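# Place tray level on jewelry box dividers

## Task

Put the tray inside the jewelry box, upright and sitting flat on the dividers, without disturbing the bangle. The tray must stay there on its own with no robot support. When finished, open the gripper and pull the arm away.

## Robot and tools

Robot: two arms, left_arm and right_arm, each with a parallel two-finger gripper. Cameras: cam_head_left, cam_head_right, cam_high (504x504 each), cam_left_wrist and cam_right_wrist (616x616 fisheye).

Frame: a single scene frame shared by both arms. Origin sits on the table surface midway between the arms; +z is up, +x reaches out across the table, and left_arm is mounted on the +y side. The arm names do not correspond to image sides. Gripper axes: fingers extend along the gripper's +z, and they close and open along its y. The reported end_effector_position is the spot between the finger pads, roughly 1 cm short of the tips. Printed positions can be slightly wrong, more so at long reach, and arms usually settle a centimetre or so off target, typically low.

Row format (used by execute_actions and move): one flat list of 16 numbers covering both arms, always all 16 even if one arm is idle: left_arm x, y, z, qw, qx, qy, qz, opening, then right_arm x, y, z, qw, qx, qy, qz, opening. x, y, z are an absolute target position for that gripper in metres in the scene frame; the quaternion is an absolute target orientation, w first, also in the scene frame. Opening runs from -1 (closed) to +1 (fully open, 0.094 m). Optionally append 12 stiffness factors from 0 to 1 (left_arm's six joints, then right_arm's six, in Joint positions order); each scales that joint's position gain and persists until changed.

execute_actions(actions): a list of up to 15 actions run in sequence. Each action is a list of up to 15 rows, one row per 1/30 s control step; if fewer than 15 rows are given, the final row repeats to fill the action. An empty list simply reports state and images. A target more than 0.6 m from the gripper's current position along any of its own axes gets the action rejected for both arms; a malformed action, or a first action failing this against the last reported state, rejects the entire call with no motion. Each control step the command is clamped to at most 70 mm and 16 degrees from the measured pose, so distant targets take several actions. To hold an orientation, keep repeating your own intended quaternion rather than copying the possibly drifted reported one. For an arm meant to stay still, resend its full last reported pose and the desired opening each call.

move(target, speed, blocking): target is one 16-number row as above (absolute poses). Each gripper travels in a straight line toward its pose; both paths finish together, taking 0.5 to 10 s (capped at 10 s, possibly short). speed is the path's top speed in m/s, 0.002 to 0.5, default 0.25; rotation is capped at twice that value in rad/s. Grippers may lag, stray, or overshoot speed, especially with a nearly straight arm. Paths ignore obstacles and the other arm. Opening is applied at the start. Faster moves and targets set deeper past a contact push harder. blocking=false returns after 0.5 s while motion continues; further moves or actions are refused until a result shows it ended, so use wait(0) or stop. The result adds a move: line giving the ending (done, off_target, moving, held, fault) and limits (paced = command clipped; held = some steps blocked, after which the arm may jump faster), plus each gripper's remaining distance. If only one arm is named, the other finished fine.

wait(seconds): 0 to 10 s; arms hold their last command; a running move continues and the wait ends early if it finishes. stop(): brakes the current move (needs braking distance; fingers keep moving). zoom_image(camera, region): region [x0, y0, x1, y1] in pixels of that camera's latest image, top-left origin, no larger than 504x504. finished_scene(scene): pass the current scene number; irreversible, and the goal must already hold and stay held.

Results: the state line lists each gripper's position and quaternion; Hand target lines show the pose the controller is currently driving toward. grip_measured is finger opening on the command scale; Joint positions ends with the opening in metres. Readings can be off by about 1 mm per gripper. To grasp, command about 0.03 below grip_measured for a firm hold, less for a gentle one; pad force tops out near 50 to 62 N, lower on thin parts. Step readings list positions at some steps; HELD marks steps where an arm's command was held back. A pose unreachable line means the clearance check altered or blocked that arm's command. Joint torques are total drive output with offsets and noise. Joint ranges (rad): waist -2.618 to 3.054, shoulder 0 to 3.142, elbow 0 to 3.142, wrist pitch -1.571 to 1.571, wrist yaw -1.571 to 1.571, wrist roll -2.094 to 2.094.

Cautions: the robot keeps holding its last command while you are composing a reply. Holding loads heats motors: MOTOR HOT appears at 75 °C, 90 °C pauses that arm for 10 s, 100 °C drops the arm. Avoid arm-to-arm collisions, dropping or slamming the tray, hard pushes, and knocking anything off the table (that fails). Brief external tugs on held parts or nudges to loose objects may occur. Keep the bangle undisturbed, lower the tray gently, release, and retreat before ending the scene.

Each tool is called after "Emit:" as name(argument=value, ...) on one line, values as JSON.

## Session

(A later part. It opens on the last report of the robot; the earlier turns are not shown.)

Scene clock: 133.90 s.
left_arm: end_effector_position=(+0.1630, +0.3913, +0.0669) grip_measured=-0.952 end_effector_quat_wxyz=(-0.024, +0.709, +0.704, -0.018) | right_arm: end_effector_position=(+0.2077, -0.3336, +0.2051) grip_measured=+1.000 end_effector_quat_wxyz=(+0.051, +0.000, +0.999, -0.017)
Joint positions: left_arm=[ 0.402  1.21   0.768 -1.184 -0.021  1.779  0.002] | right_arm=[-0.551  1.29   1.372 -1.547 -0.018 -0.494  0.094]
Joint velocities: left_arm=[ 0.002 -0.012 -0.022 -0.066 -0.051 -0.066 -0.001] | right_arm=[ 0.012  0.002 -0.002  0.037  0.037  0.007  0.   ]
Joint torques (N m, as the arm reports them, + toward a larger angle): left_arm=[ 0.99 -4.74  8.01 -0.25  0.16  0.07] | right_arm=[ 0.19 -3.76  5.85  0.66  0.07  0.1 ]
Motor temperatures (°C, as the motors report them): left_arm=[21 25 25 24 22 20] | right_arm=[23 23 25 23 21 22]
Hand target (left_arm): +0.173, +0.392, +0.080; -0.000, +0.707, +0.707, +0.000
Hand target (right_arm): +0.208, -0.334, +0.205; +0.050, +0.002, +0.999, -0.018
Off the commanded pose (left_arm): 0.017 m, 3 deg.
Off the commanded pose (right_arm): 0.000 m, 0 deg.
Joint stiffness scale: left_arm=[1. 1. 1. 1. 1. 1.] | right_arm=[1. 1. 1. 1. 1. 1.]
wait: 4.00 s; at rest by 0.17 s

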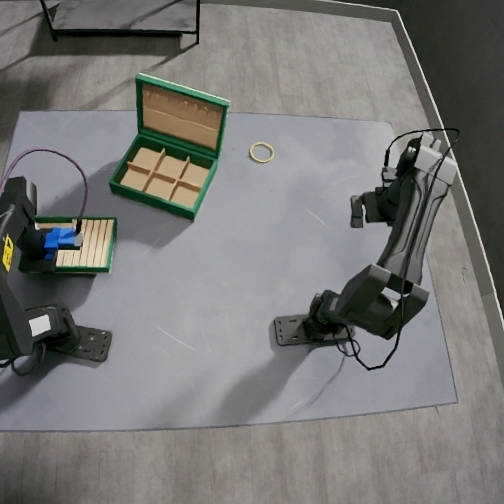

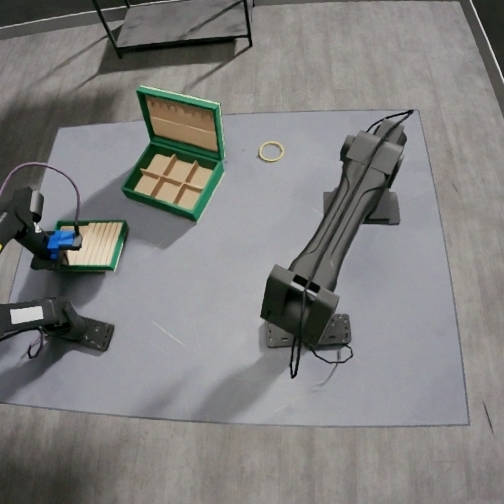

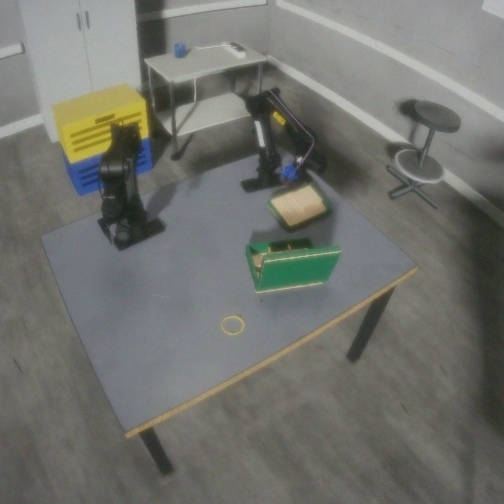

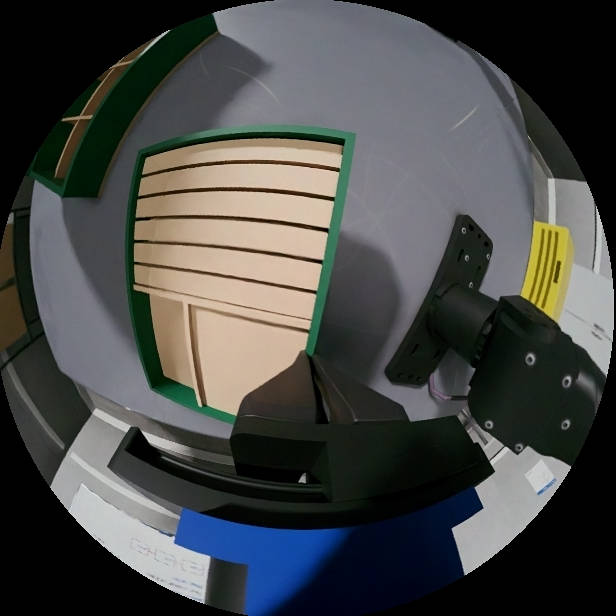

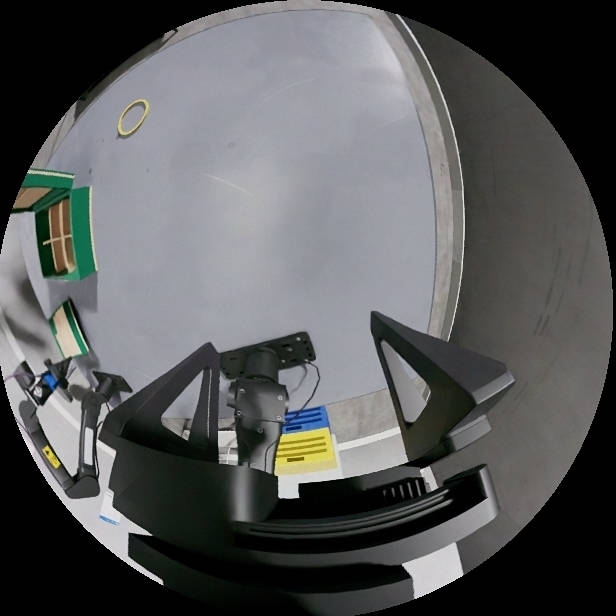

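Emit:
move(target=[0.172,0.392,0.027,0,0.707,0.707,0,-1, 0.2076,-0.3337,0.2051,0.05,0.002,0.999,-0.018,1], speed=0.04)

Emit:
move(target=[0.172,0.392,0.03,0,0.707,0.707,0,-0.5, 0.2076,-0.3337,0.2051,0.05,0.002,0.999,-0.018,1], speed=0.04)

Emit:
move(target=[0.172,0.392,0.075,0,0.707,0.707,0,-0.5, 0.2076,-0.3337,0.2051,0.05,0.002,0.999,-0.018,1], speed=0.1)

Emit:
move(target=[0.214,0.385,0.05,0,0.707,0.707,0,1, 0.2076,-0.3337,0.2051,0.05,0.002,0.999,-0.018,1], speed=0.08)

Scene clock: 144.77 s.
left_arm: end_effector_position=(+0.1740, +0.3940, +0.0311) grip_measured=-0.952 end_effector_quat_wxyz=(-0.006, +0.709, +0.705, +0.008) | right_arm: end_effector_position=(+0.2077, -0.3336, +0.2051) grip_measured=+1.000 end_effector_quat_wxyz=(+0.051, +0.000, +0.999, -0.017)
Joint positions: left_arm=[ 0.407  1.238  0.639 -0.965 -0.018  1.783  0.002] | right_arm=[-0.551  1.29   1.372 -1.547 -0.018 -0.494  0.094]
Joint velocities: left_arm=[-0.002 -0.007  0.012 -0.022  0.037 -0.037  0.   ] | right_arm=[ 0.012 -0.002  0.002 -0.037 -0.022 -0.051  0.   ]
Joint torques (N m, as the arm reports them, + toward a larger angle): left_arm=[ 0.84 -2.45  3.82  0.05  0.12  0.04] | right_arm=[ 0.19 -3.77  5.86  0.66  0.06  0.1 ]
Motor temperatures (°C, as the motors report them): left_arm=[21 25 25 24 22 20] | right_arm=[23 23 25 23 21 22]
Hand target (left_arm): +0.172, +0.392, +0.027; -0.000, +0.707, +0.707, -0.000
Hand target (right_arm): +0.208, -0.334, +0.205; +0.050, +0.002, +0.999, -0.018
Off the commanded pose (left_arm): 0.005 m, 1 deg.
Off the commanded pose (right_arm): 0.000 m, 0 deg.
Joint stiffness scale: left_arm=[1. 1. 1. 1. 1. 1.] | right_arm=[1. 1. 1. 1. 1. 1.]
move: done

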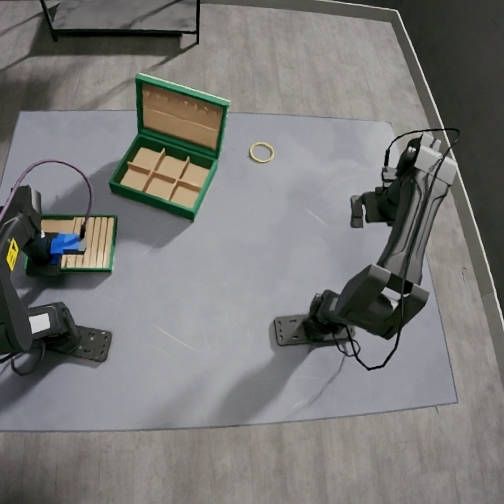

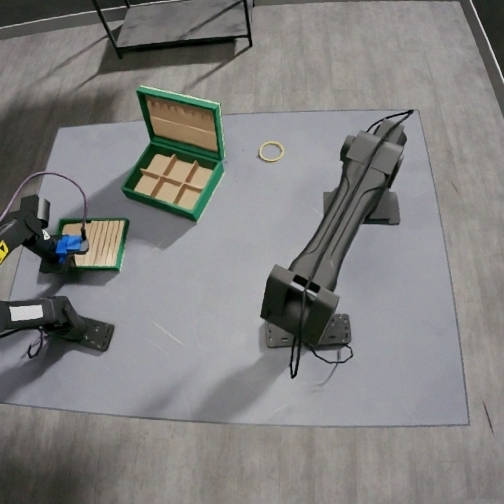

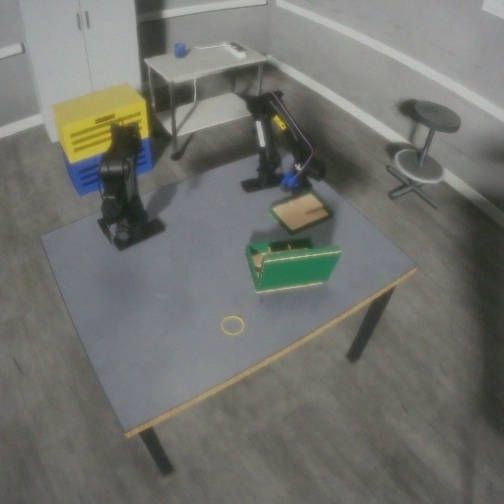

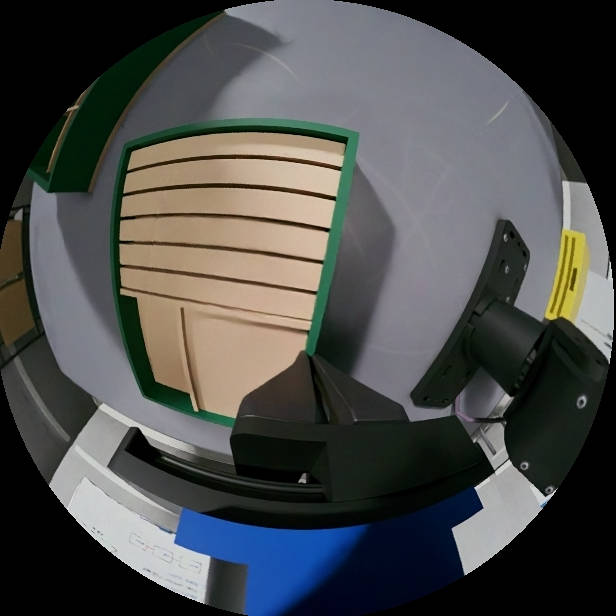

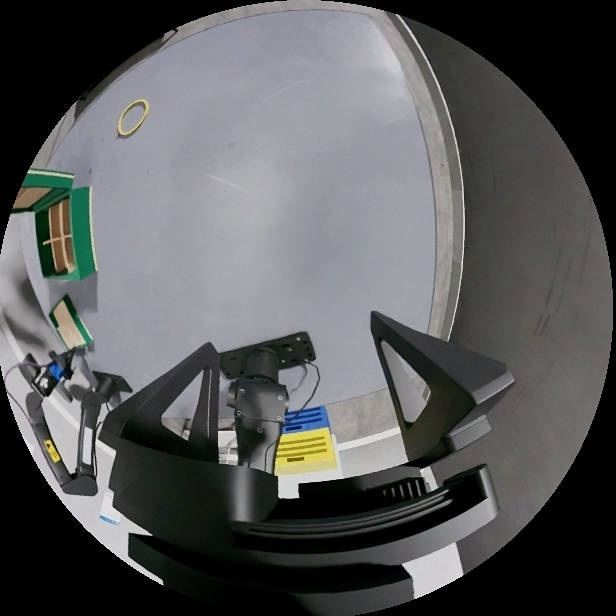

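Scene clock: 145.47 s.
left_arm: end_effector_position=(+0.1740, +0.3940, +0.0311) grip_measured=-0.502 end_effector_quat_wxyz=(-0.006, +0.709, +0.705, +0.008) | right_arm: end_effector_position=(+0.2077, -0.3336, +0.2051) grip_measured=+1.000 end_effector_quat_wxyz=(+0.051, +0.000, +0.999, -0.017)
Joint positions: left_arm=[ 0.407  1.238  0.639 -0.965 -0.018  1.783  0.023] | right_arm=[-0.551  1.29   1.372 -1.547 -0.018 -0.494  0.094]
Joint velocities: left_arm=[-0.007 -0.007 -0.002 -0.037  0.066 -0.022 -0.   ] | right_arm=[-0.007  0.007  0.012 -0.022 -0.037 -0.051  0.   ]
Joint torques (N m, as the arm reports them, + toward a larger angle): left_arm=[ 0.78 -2.93  4.47 -0.11  0.09  0.01] | right_arm=[ 0.17 -3.77  5.85  0.66  0.07  0.1 ]
Motor temperatures (°C, as the motors report them): left_arm=[21 25 25 24 22 20] | right_arm=[23 23 25 23 21 22]
Hand target (left_arm): +0.172, +0.392, +0.030; -0.000, +0.707, +0.707, -0.000
Hand target (right_arm): +0.208, -0.334, +0.205; +0.050, +0.002, +0.999, -0.018
Off the commanded pose (left_arm): 0.003 m, 1 deg.
Off the commanded pose (right_arm): 0.000 m, 0 deg.
Joint stiffness scale: left_arm=[1. 1. 1. 1. 1. 1.] | right_arm=[1. 1. 1. 1. 1. 1.]
move: done

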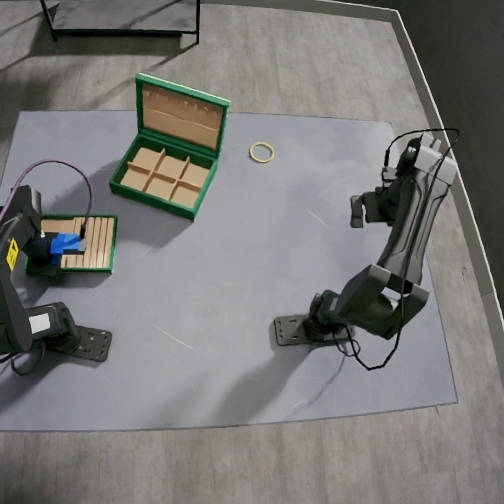

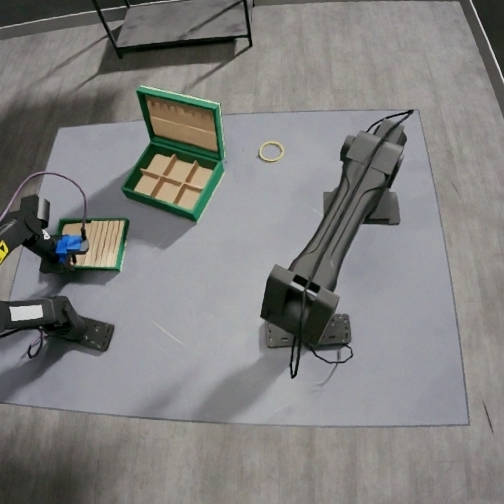

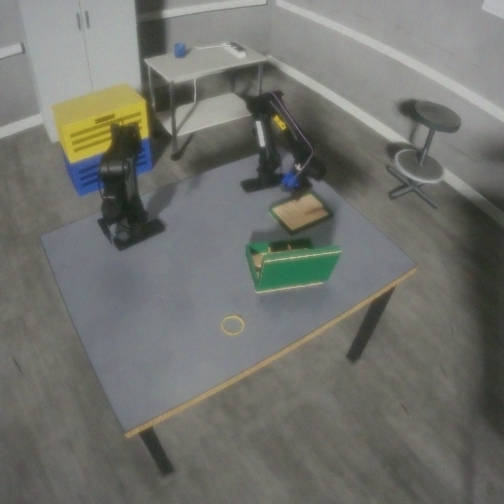

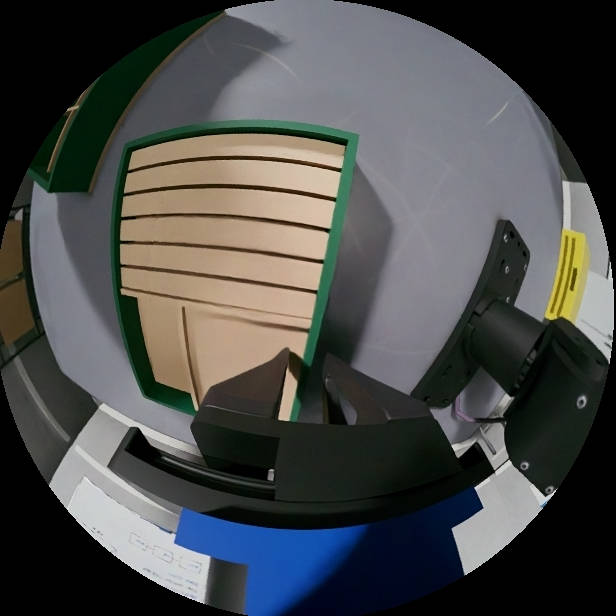

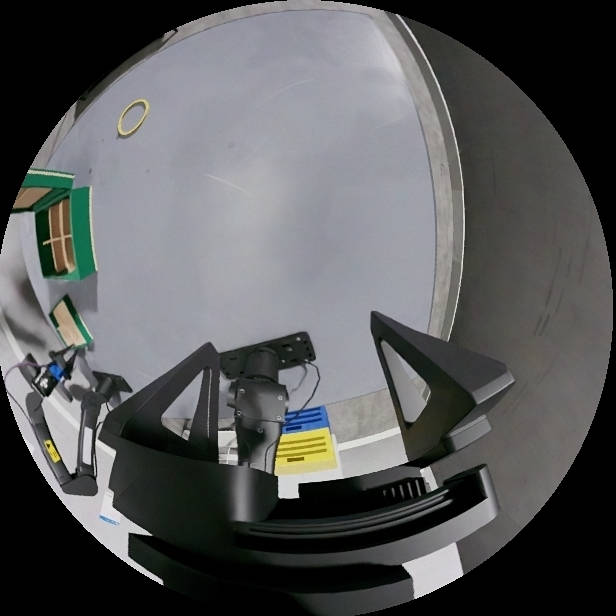

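Scene clock: 146.50 s.
left_arm: end_effector_position=(+0.1664, +0.3924, +0.0647) grip_measured=-0.502 end_effector_quat_wxyz=(-0.015, +0.709, +0.705, -0.007) | right_arm: end_effector_position=(+0.2077, -0.3336, +0.2051) grip_measured=+1.000 end_effector_quat_wxyz=(+0.051, +0.000, +0.999, -0.017)
Joint positions: left_arm=[ 0.407  1.199  0.753 -1.154 -0.018  1.783  0.023] | right_arm=[-0.551  1.29   1.372 -1.547 -0.018 -0.494  0.094]
Joint velocities: left_arm=[ 0.002 -0.017 -0.017 -0.081 -0.037  0.066 -0.001] | right_arm=[ 0.022 -0.002 -0.012 -0.007  0.066 -0.037  0.   ]
Joint torques (N m, as the arm reports them, + toward a larger angle): left_arm=[ 0.8  -4.16  7.37 -0.29  0.12  0.02] | right_arm=[ 0.2  -3.76  5.85  0.66  0.07  0.09]
Motor temperatures (°C, as the motors report them): left_arm=[21 25 25 24 22 20] | right_arm=[23 23 25 23 21 22]
Hand target (left_arm): +0.172, +0.392, +0.075; -0.000, +0.707, +0.707, +0.000
Hand target (right_arm): +0.208, -0.334, +0.205; +0.050, +0.002, +0.999, -0.018
Off the commanded pose (left_arm): 0.012 m, 2 deg.
Off the commanded pose (right_arm): 0.000 m, 0 deg.
Joint stiffness scale: left_arm=[1. 1. 1. 1. 1. 1.] | right_arm=[1. 1. 1. 1. 1. 1.]
move: off_target (left_arm)

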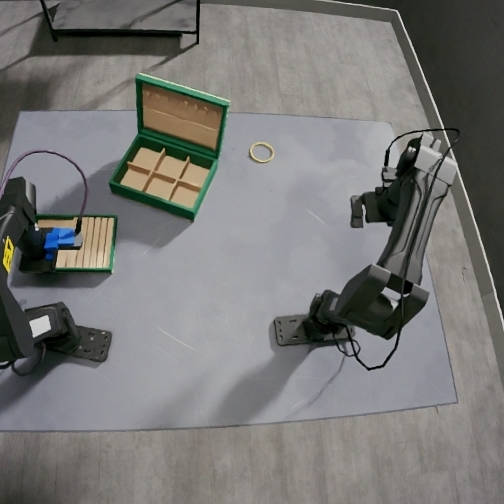

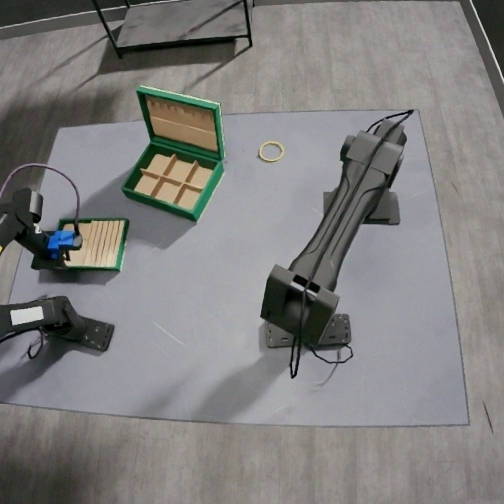

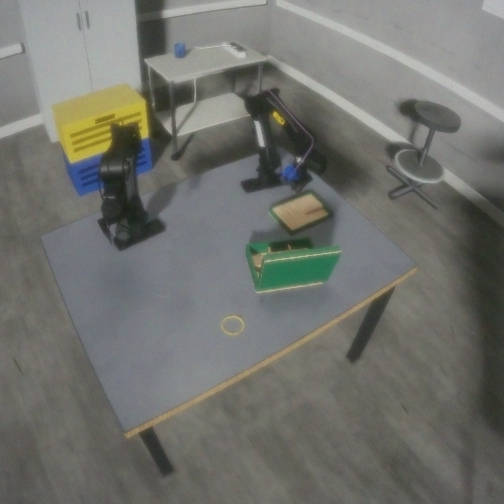

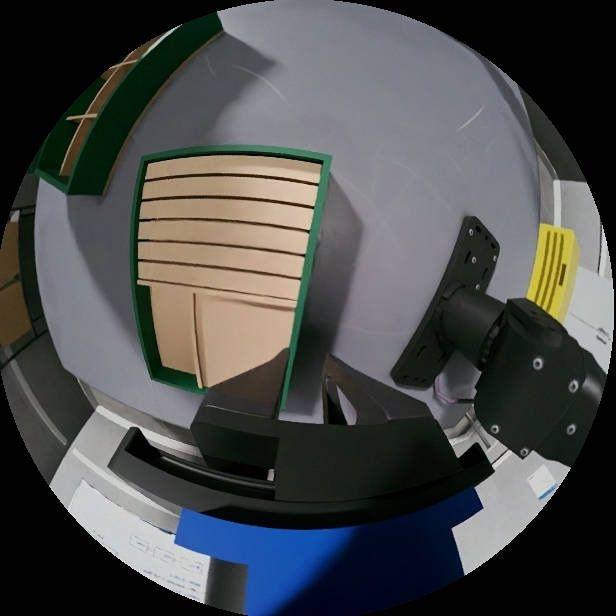

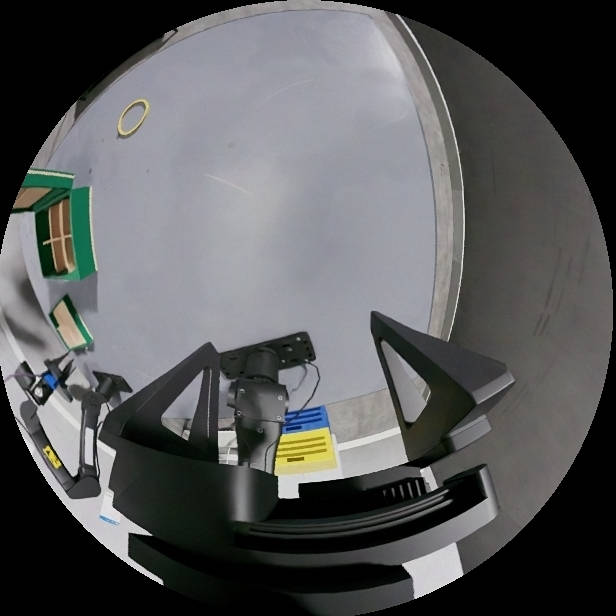

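Scene clock: 147.53 s.
left_arm: end_effector_position=(+0.2024, +0.3885, +0.0449) grip_measured=+1.000 end_effector_quat_wxyz=(-0.015, +0.706, +0.708, -0.007) | right_arm: end_effector_position=(+0.2077, -0.3336, +0.2051) grip_measured=+1.000 end_effector_quat_wxyz=(+0.051, +0.000, +0.999, -0.017)
Joint positions: left_arm=[ 0.352  1.371  0.791 -1.019 -0.016  1.719  0.094] | right_arm=[-0.551  1.29   1.372 -1.547 -0.018 -0.494  0.094]
Joint velocities: left_arm=[-0.002 -0.007  0.012  0.007 -0.007 -0.037  0.   ] | right_arm=[ 0.002 -0.017  0.012 -0.037  0.022 -0.11   0.   ]
Joint torques (N m, as the arm reports them, + toward a larger angle): left_arm=[-0.83 -3.48  7.24 -0.14  0.15 -0.06] | right_arm=[ 0.2  -3.77  5.87  0.66  0.07  0.09]
Motor temperatures (°C, as the motors report them): left_arm=[21 25 25 24 22 20] | right_arm=[23 23 25 23 21 22]
Hand target (left_arm): +0.214, +0.385, +0.051; +0.001, +0.707, +0.707, -0.000
Hand target (right_arm): +0.208, -0.334, +0.205; +0.050, +0.002, +0.999, -0.018
Off the commanded pose (left_arm): 0.013 m, 2 deg.
Off the commanded pose (right_arm): 0.000 m, 0 deg.
Joint stiffness scale: left_arm=[1. 1. 1. 1. 1. 1.] | right_arm=[1. 1. 1. 1. 1. 1.]
move: off_target (left_arm)

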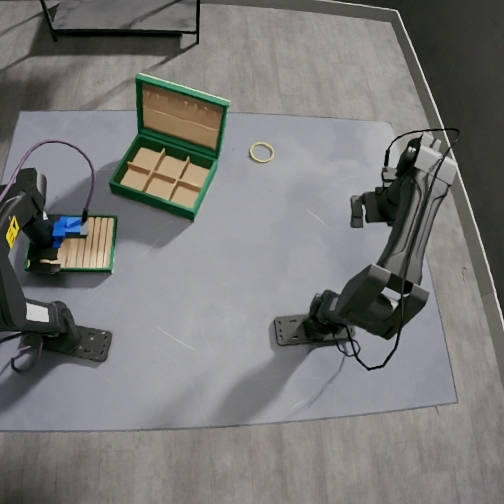

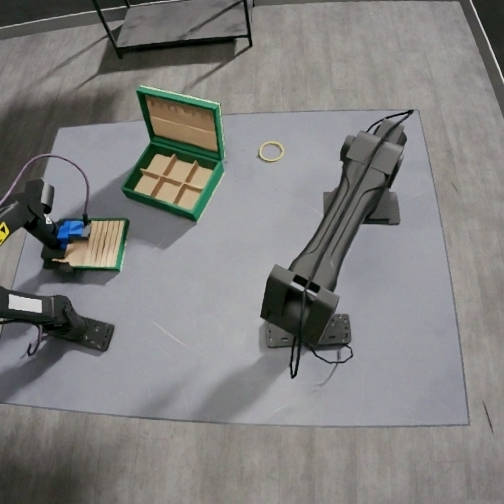

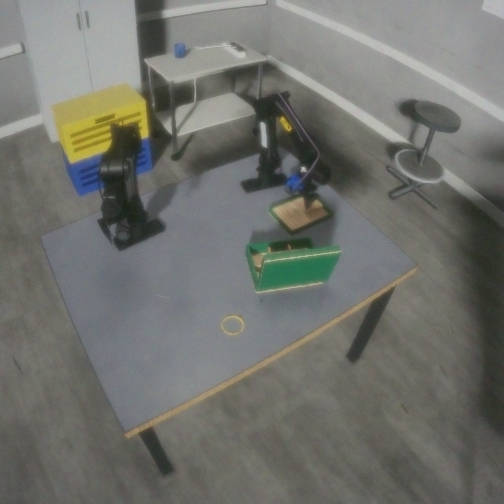

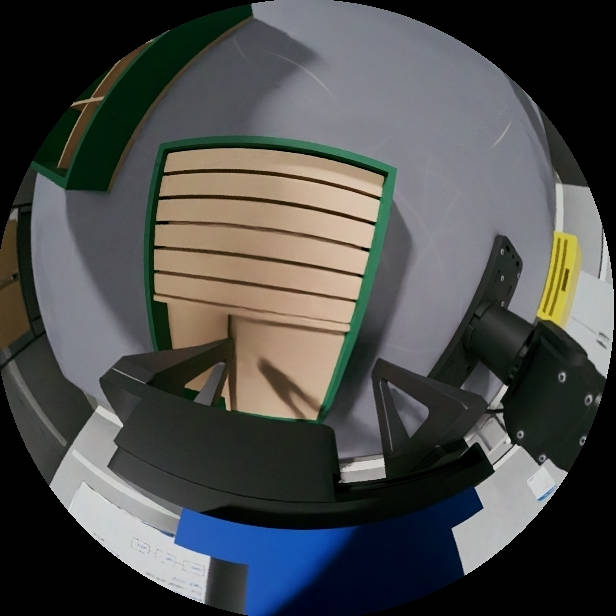

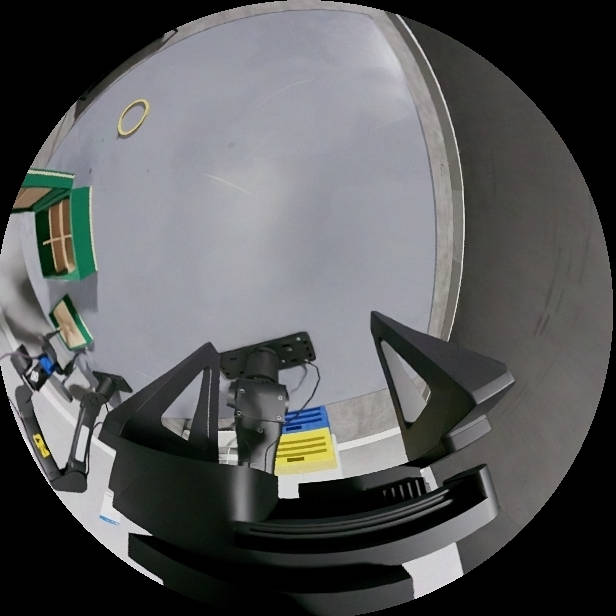

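Emit:
move(target=[0.215,0.385,0.085,0,0.707,0.707,0,1, 0.2076,-0.3337,0.2051,0.05,0.002,0.999,-0.018,1], speed=0.08)

Emit:
move(target=[0.212,0.385,0.04,0,0.707,0.707,0,1, 0.2076,-0.3337,0.2051,0.05,0.002,0.999,-0.018,1], speed=0.05)

Scene clock: 154.80 s.
left_arm: end_effector_position=(+0.2081, +0.3894, +0.0726) grip_measured=+1.000 end_effector_quat_wxyz=(-0.018, +0.705, +0.709, -0.010) | right_arm: end_effector_position=(+0.2077, -0.3336, +0.2051) grip_measured=+1.000 end_effector_quat_wxyz=(+0.051, +0.000, +0.999, -0.017)
Joint positions: left_arm=[ 0.352  1.371  0.905 -1.142 -0.016  1.717  0.094] | right_arm=[-0.551  1.29   1.372 -1.547 -0.018 -0.494  0.094]
Joint velocities: left_arm=[-0.007 -0.017 -0.002  0.022  0.007 -0.051  0.   ] | right_arm=[-0.002  0.007  0.007  0.007 -0.007 -0.022  0.   ]
Joint torques (N m, as the arm reports them, + toward a larger angle): left_arm=[-0.93 -6.2   7.31 -0.29  0.14 -0.06] | right_arm=[ 0.2  -3.75  5.85  0.66  0.07  0.09]
Motor temperatures (°C, as the motors report them): left_arm=[21 25 26 24 22 20] | right_arm=[23 23 25 23 21 22]
Hand target (left_arm): +0.214, +0.385, +0.085; +0.000, +0.707, +0.707, -0.000
Hand target (right_arm): +0.208, -0.334, +0.205; +0.050, +0.002, +0.999, -0.018
Off the commanded pose (left_arm): 0.015 m, 2 deg.
Off the commanded pose (right_arm): 0.000 m, 0 deg.
Joint stiffness scale: left_arm=[1. 1. 1. 1. 1. 1.] | right_arm=[1. 1. 1. 1. 1. 1.]
move: off_target (left_arm)

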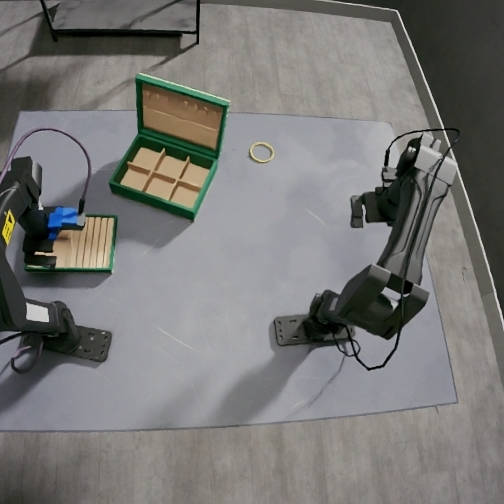

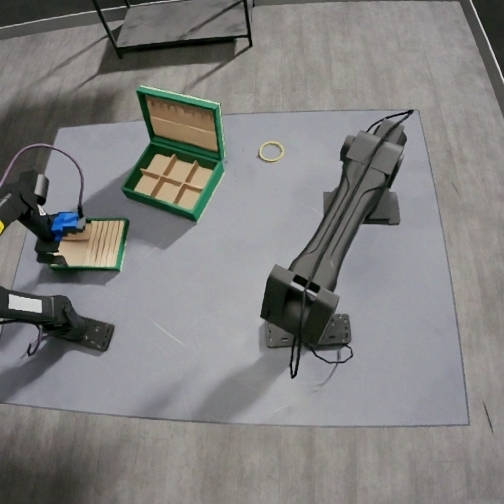

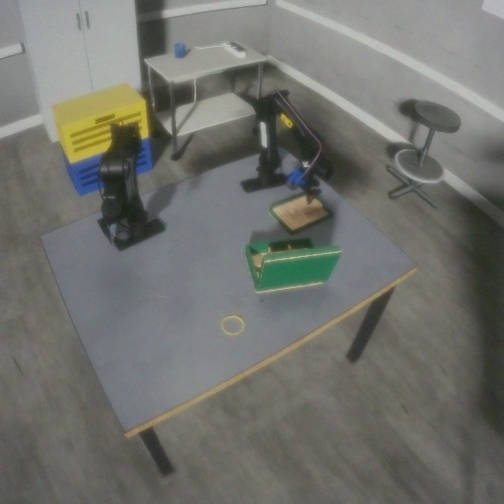

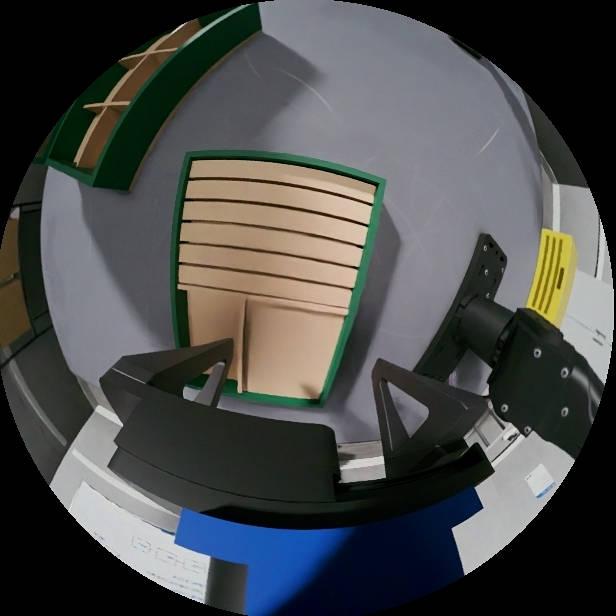

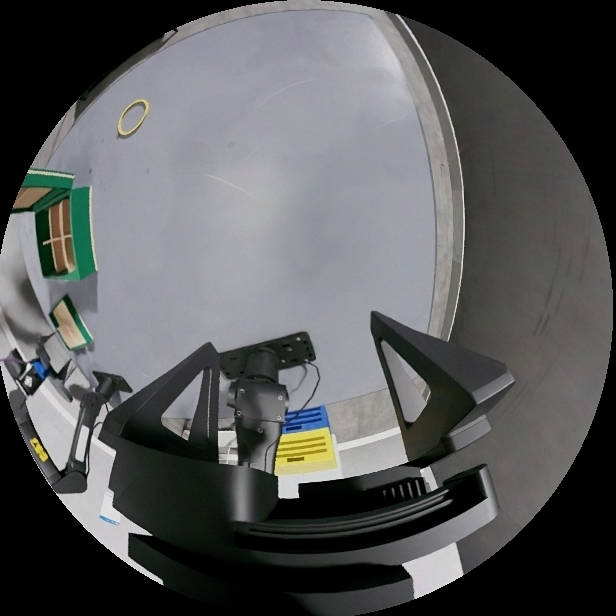

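Scene clock: 155.97 s.
left_arm: end_effector_position=(+0.2160, +0.3908, +0.0453) grip_measured=+1.000 end_effector_quat_wxyz=(-0.002, +0.705, +0.709, +0.012) | right_arm: end_effector_position=(+0.2077, -0.3336, +0.2051) grip_measured=+1.000 end_effector_quat_wxyz=(+0.051, +0.000, +0.999, -0.017)
Joint positions: left_arm=[ 0.352  1.381  0.8   -0.974 -0.017  1.717  0.094] | right_arm=[-0.551  1.29   1.372 -1.547 -0.018 -0.494  0.094]
Joint velocities: left_arm=[ 0.002 -0.012 -0.012 -0.037 -0.051  0.066  0.   ] | right_arm=[-0.002 -0.012 -0.012 -0.007 -0.037  0.022  0.   ]
Joint torques (N m, as the arm reports them, + toward a larger angle): left_arm=[-0.67 -3.78  3.75 -0.01  0.15 -0.04] | right_arm=[ 0.18 -3.77  5.85  0.66  0.07  0.09]
Motor temperatures (°C, as the motors report them): left_arm=[21 25 25 24 22 20] | right_arm=[23 23 25 23 21 22]
Hand target (left_arm): +0.212, +0.385, +0.040; -0.000, +0.707, +0.707, -0.000
Hand target (right_arm): +0.208, -0.334, +0.205; +0.050, +0.002, +0.999, -0.018
Off the commanded pose (left_arm): 0.009 m, 1 deg.
Off the commanded pose (right_arm): 0.000 m, 0 deg.
Joint stiffness scale: left_arm=[1. 1. 1. 1. 1. 1.] | right_arm=[1. 1. 1. 1. 1. 1.]
move: done

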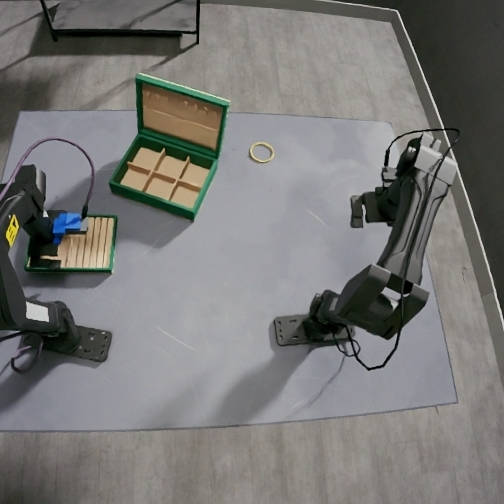

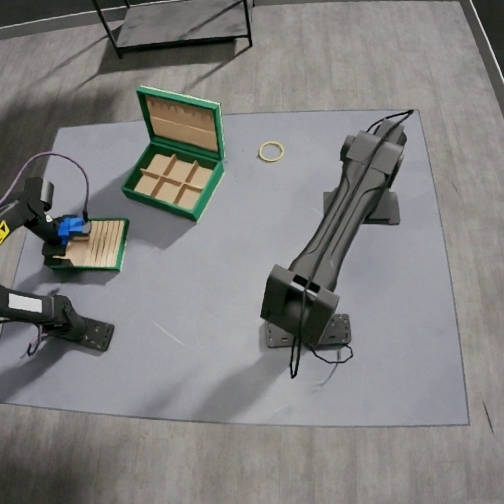

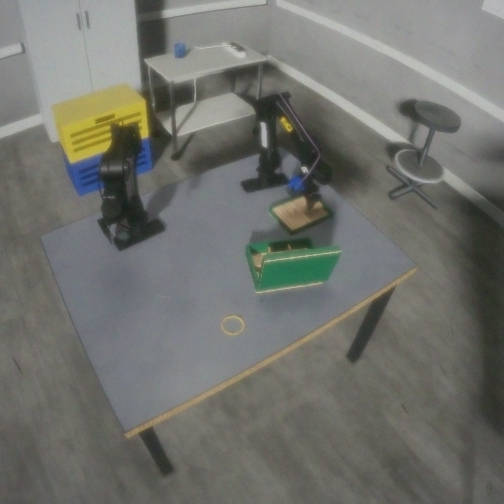

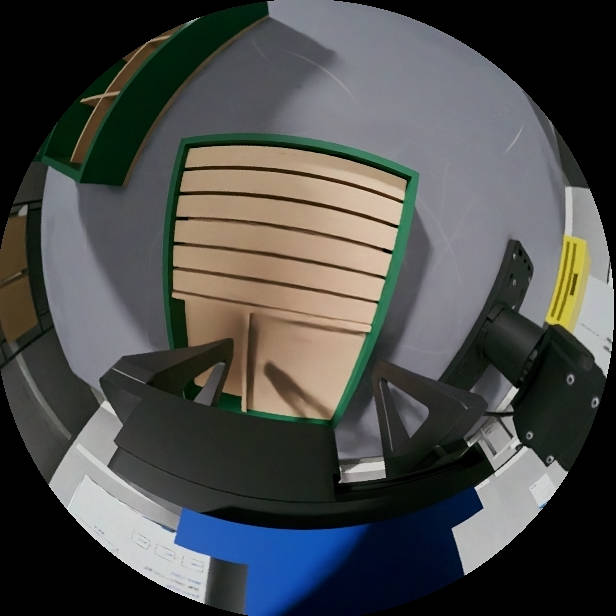

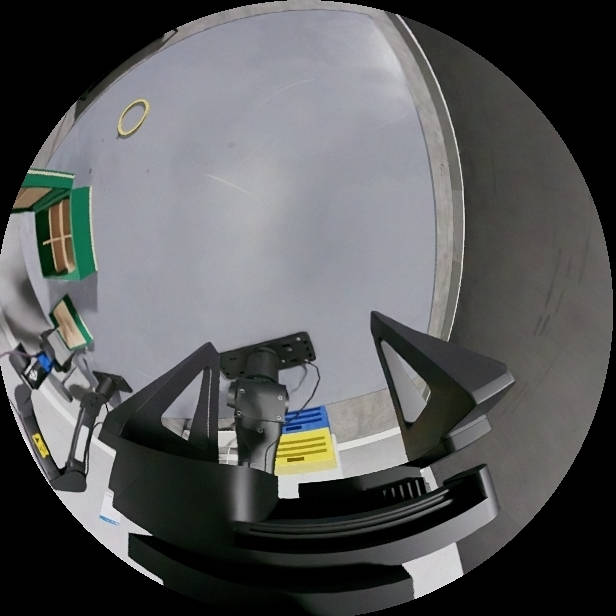

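Shift slightly -x and -y while descending.

Emit:
move(target=[0.209,0.378,0.023,0,0.707,0.707,0,1, 0.2076,-0.3337,0.2051,0.05,0.002,0.999,-0.018,1], speed=0.03)

Scene clock: 159.97 s.
left_arm: end_effector_position=(+0.2136, +0.3838, +0.0285) grip_measured=+1.000 end_effector_quat_wxyz=(-0.001, +0.706, +0.708, +0.012) | right_arm: end_effector_position=(+0.2077, -0.3336, +0.2051) grip_measured=+1.000 end_effector_quat_wxyz=(+0.051, +0.000, +0.999, -0.017)
Joint positions: left_arm=[ 0.321  1.393  0.738 -0.898 -0.017  1.689  0.094] | right_arm=[-0.551  1.29   1.372 -1.547 -0.018 -0.494  0.094]
Joint velocities: left_arm=[-0.002  0.002 -0.012 -0.037 -0.037  0.066  0.   ] | right_arm=[-0.007  0.002 -0.007  0.037  0.007 -0.007  0.   ]
Joint torques (N m, as the arm reports them, + toward a larger angle): left_arm=[-0.62 -3.67  3.42 -0.03  0.15 -0.07] | right_arm=[ 0.19 -3.77  5.85  0.66  0.07  0.09]
Motor temperatures (°C, as the motors report them): left_arm=[21 25 25 24 22 20] | right_arm=[23 23 25 23 21 22]
Hand target (left_arm): +0.209, +0.378, +0.023; -0.000, +0.707, +0.707, +0.000
Hand target (right_arm): +0.208, -0.334, +0.205; +0.050, +0.002, +0.999, -0.018
Off the commanded pose (left_arm): 0.009 m, 1 deg.
Off the commanded pose (right_arm): 0.000 m, 0 deg.
Joint stiffness scale: left_arm=[1. 1. 1. 1. 1. 1.] | right_arm=[1. 1. 1. 1. 1. 1.]
move: done

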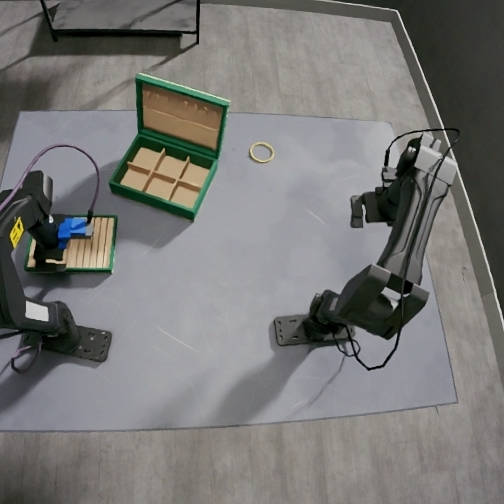

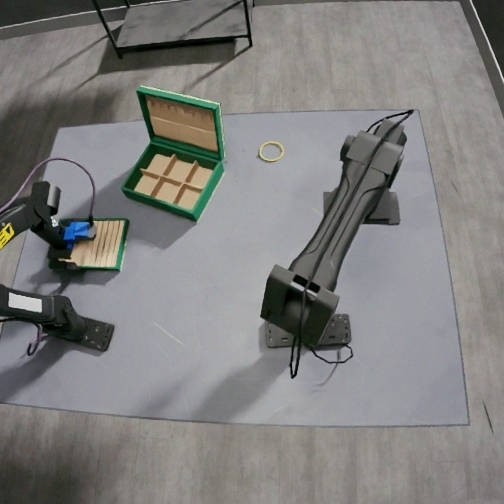

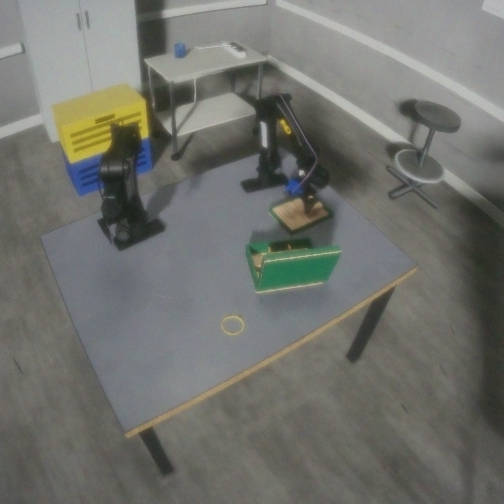

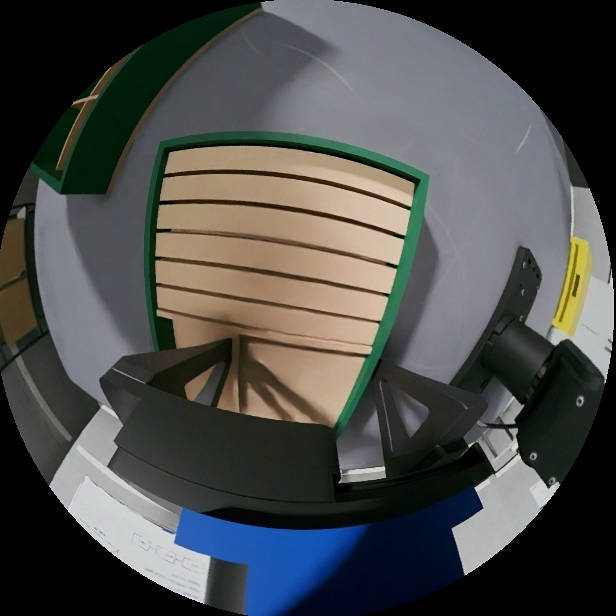

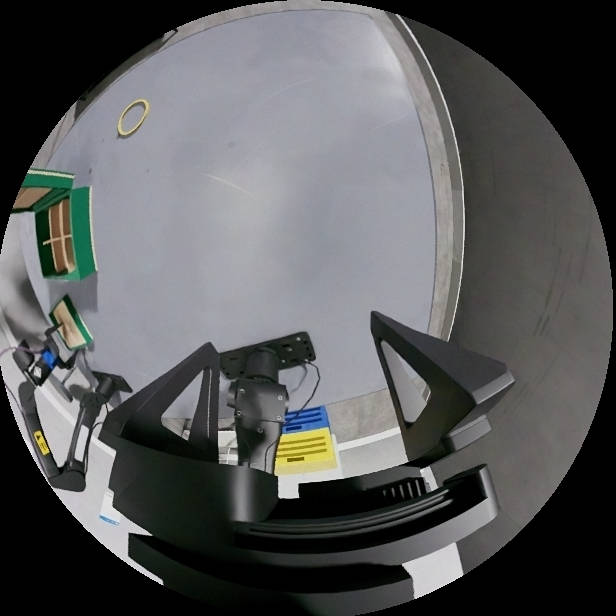

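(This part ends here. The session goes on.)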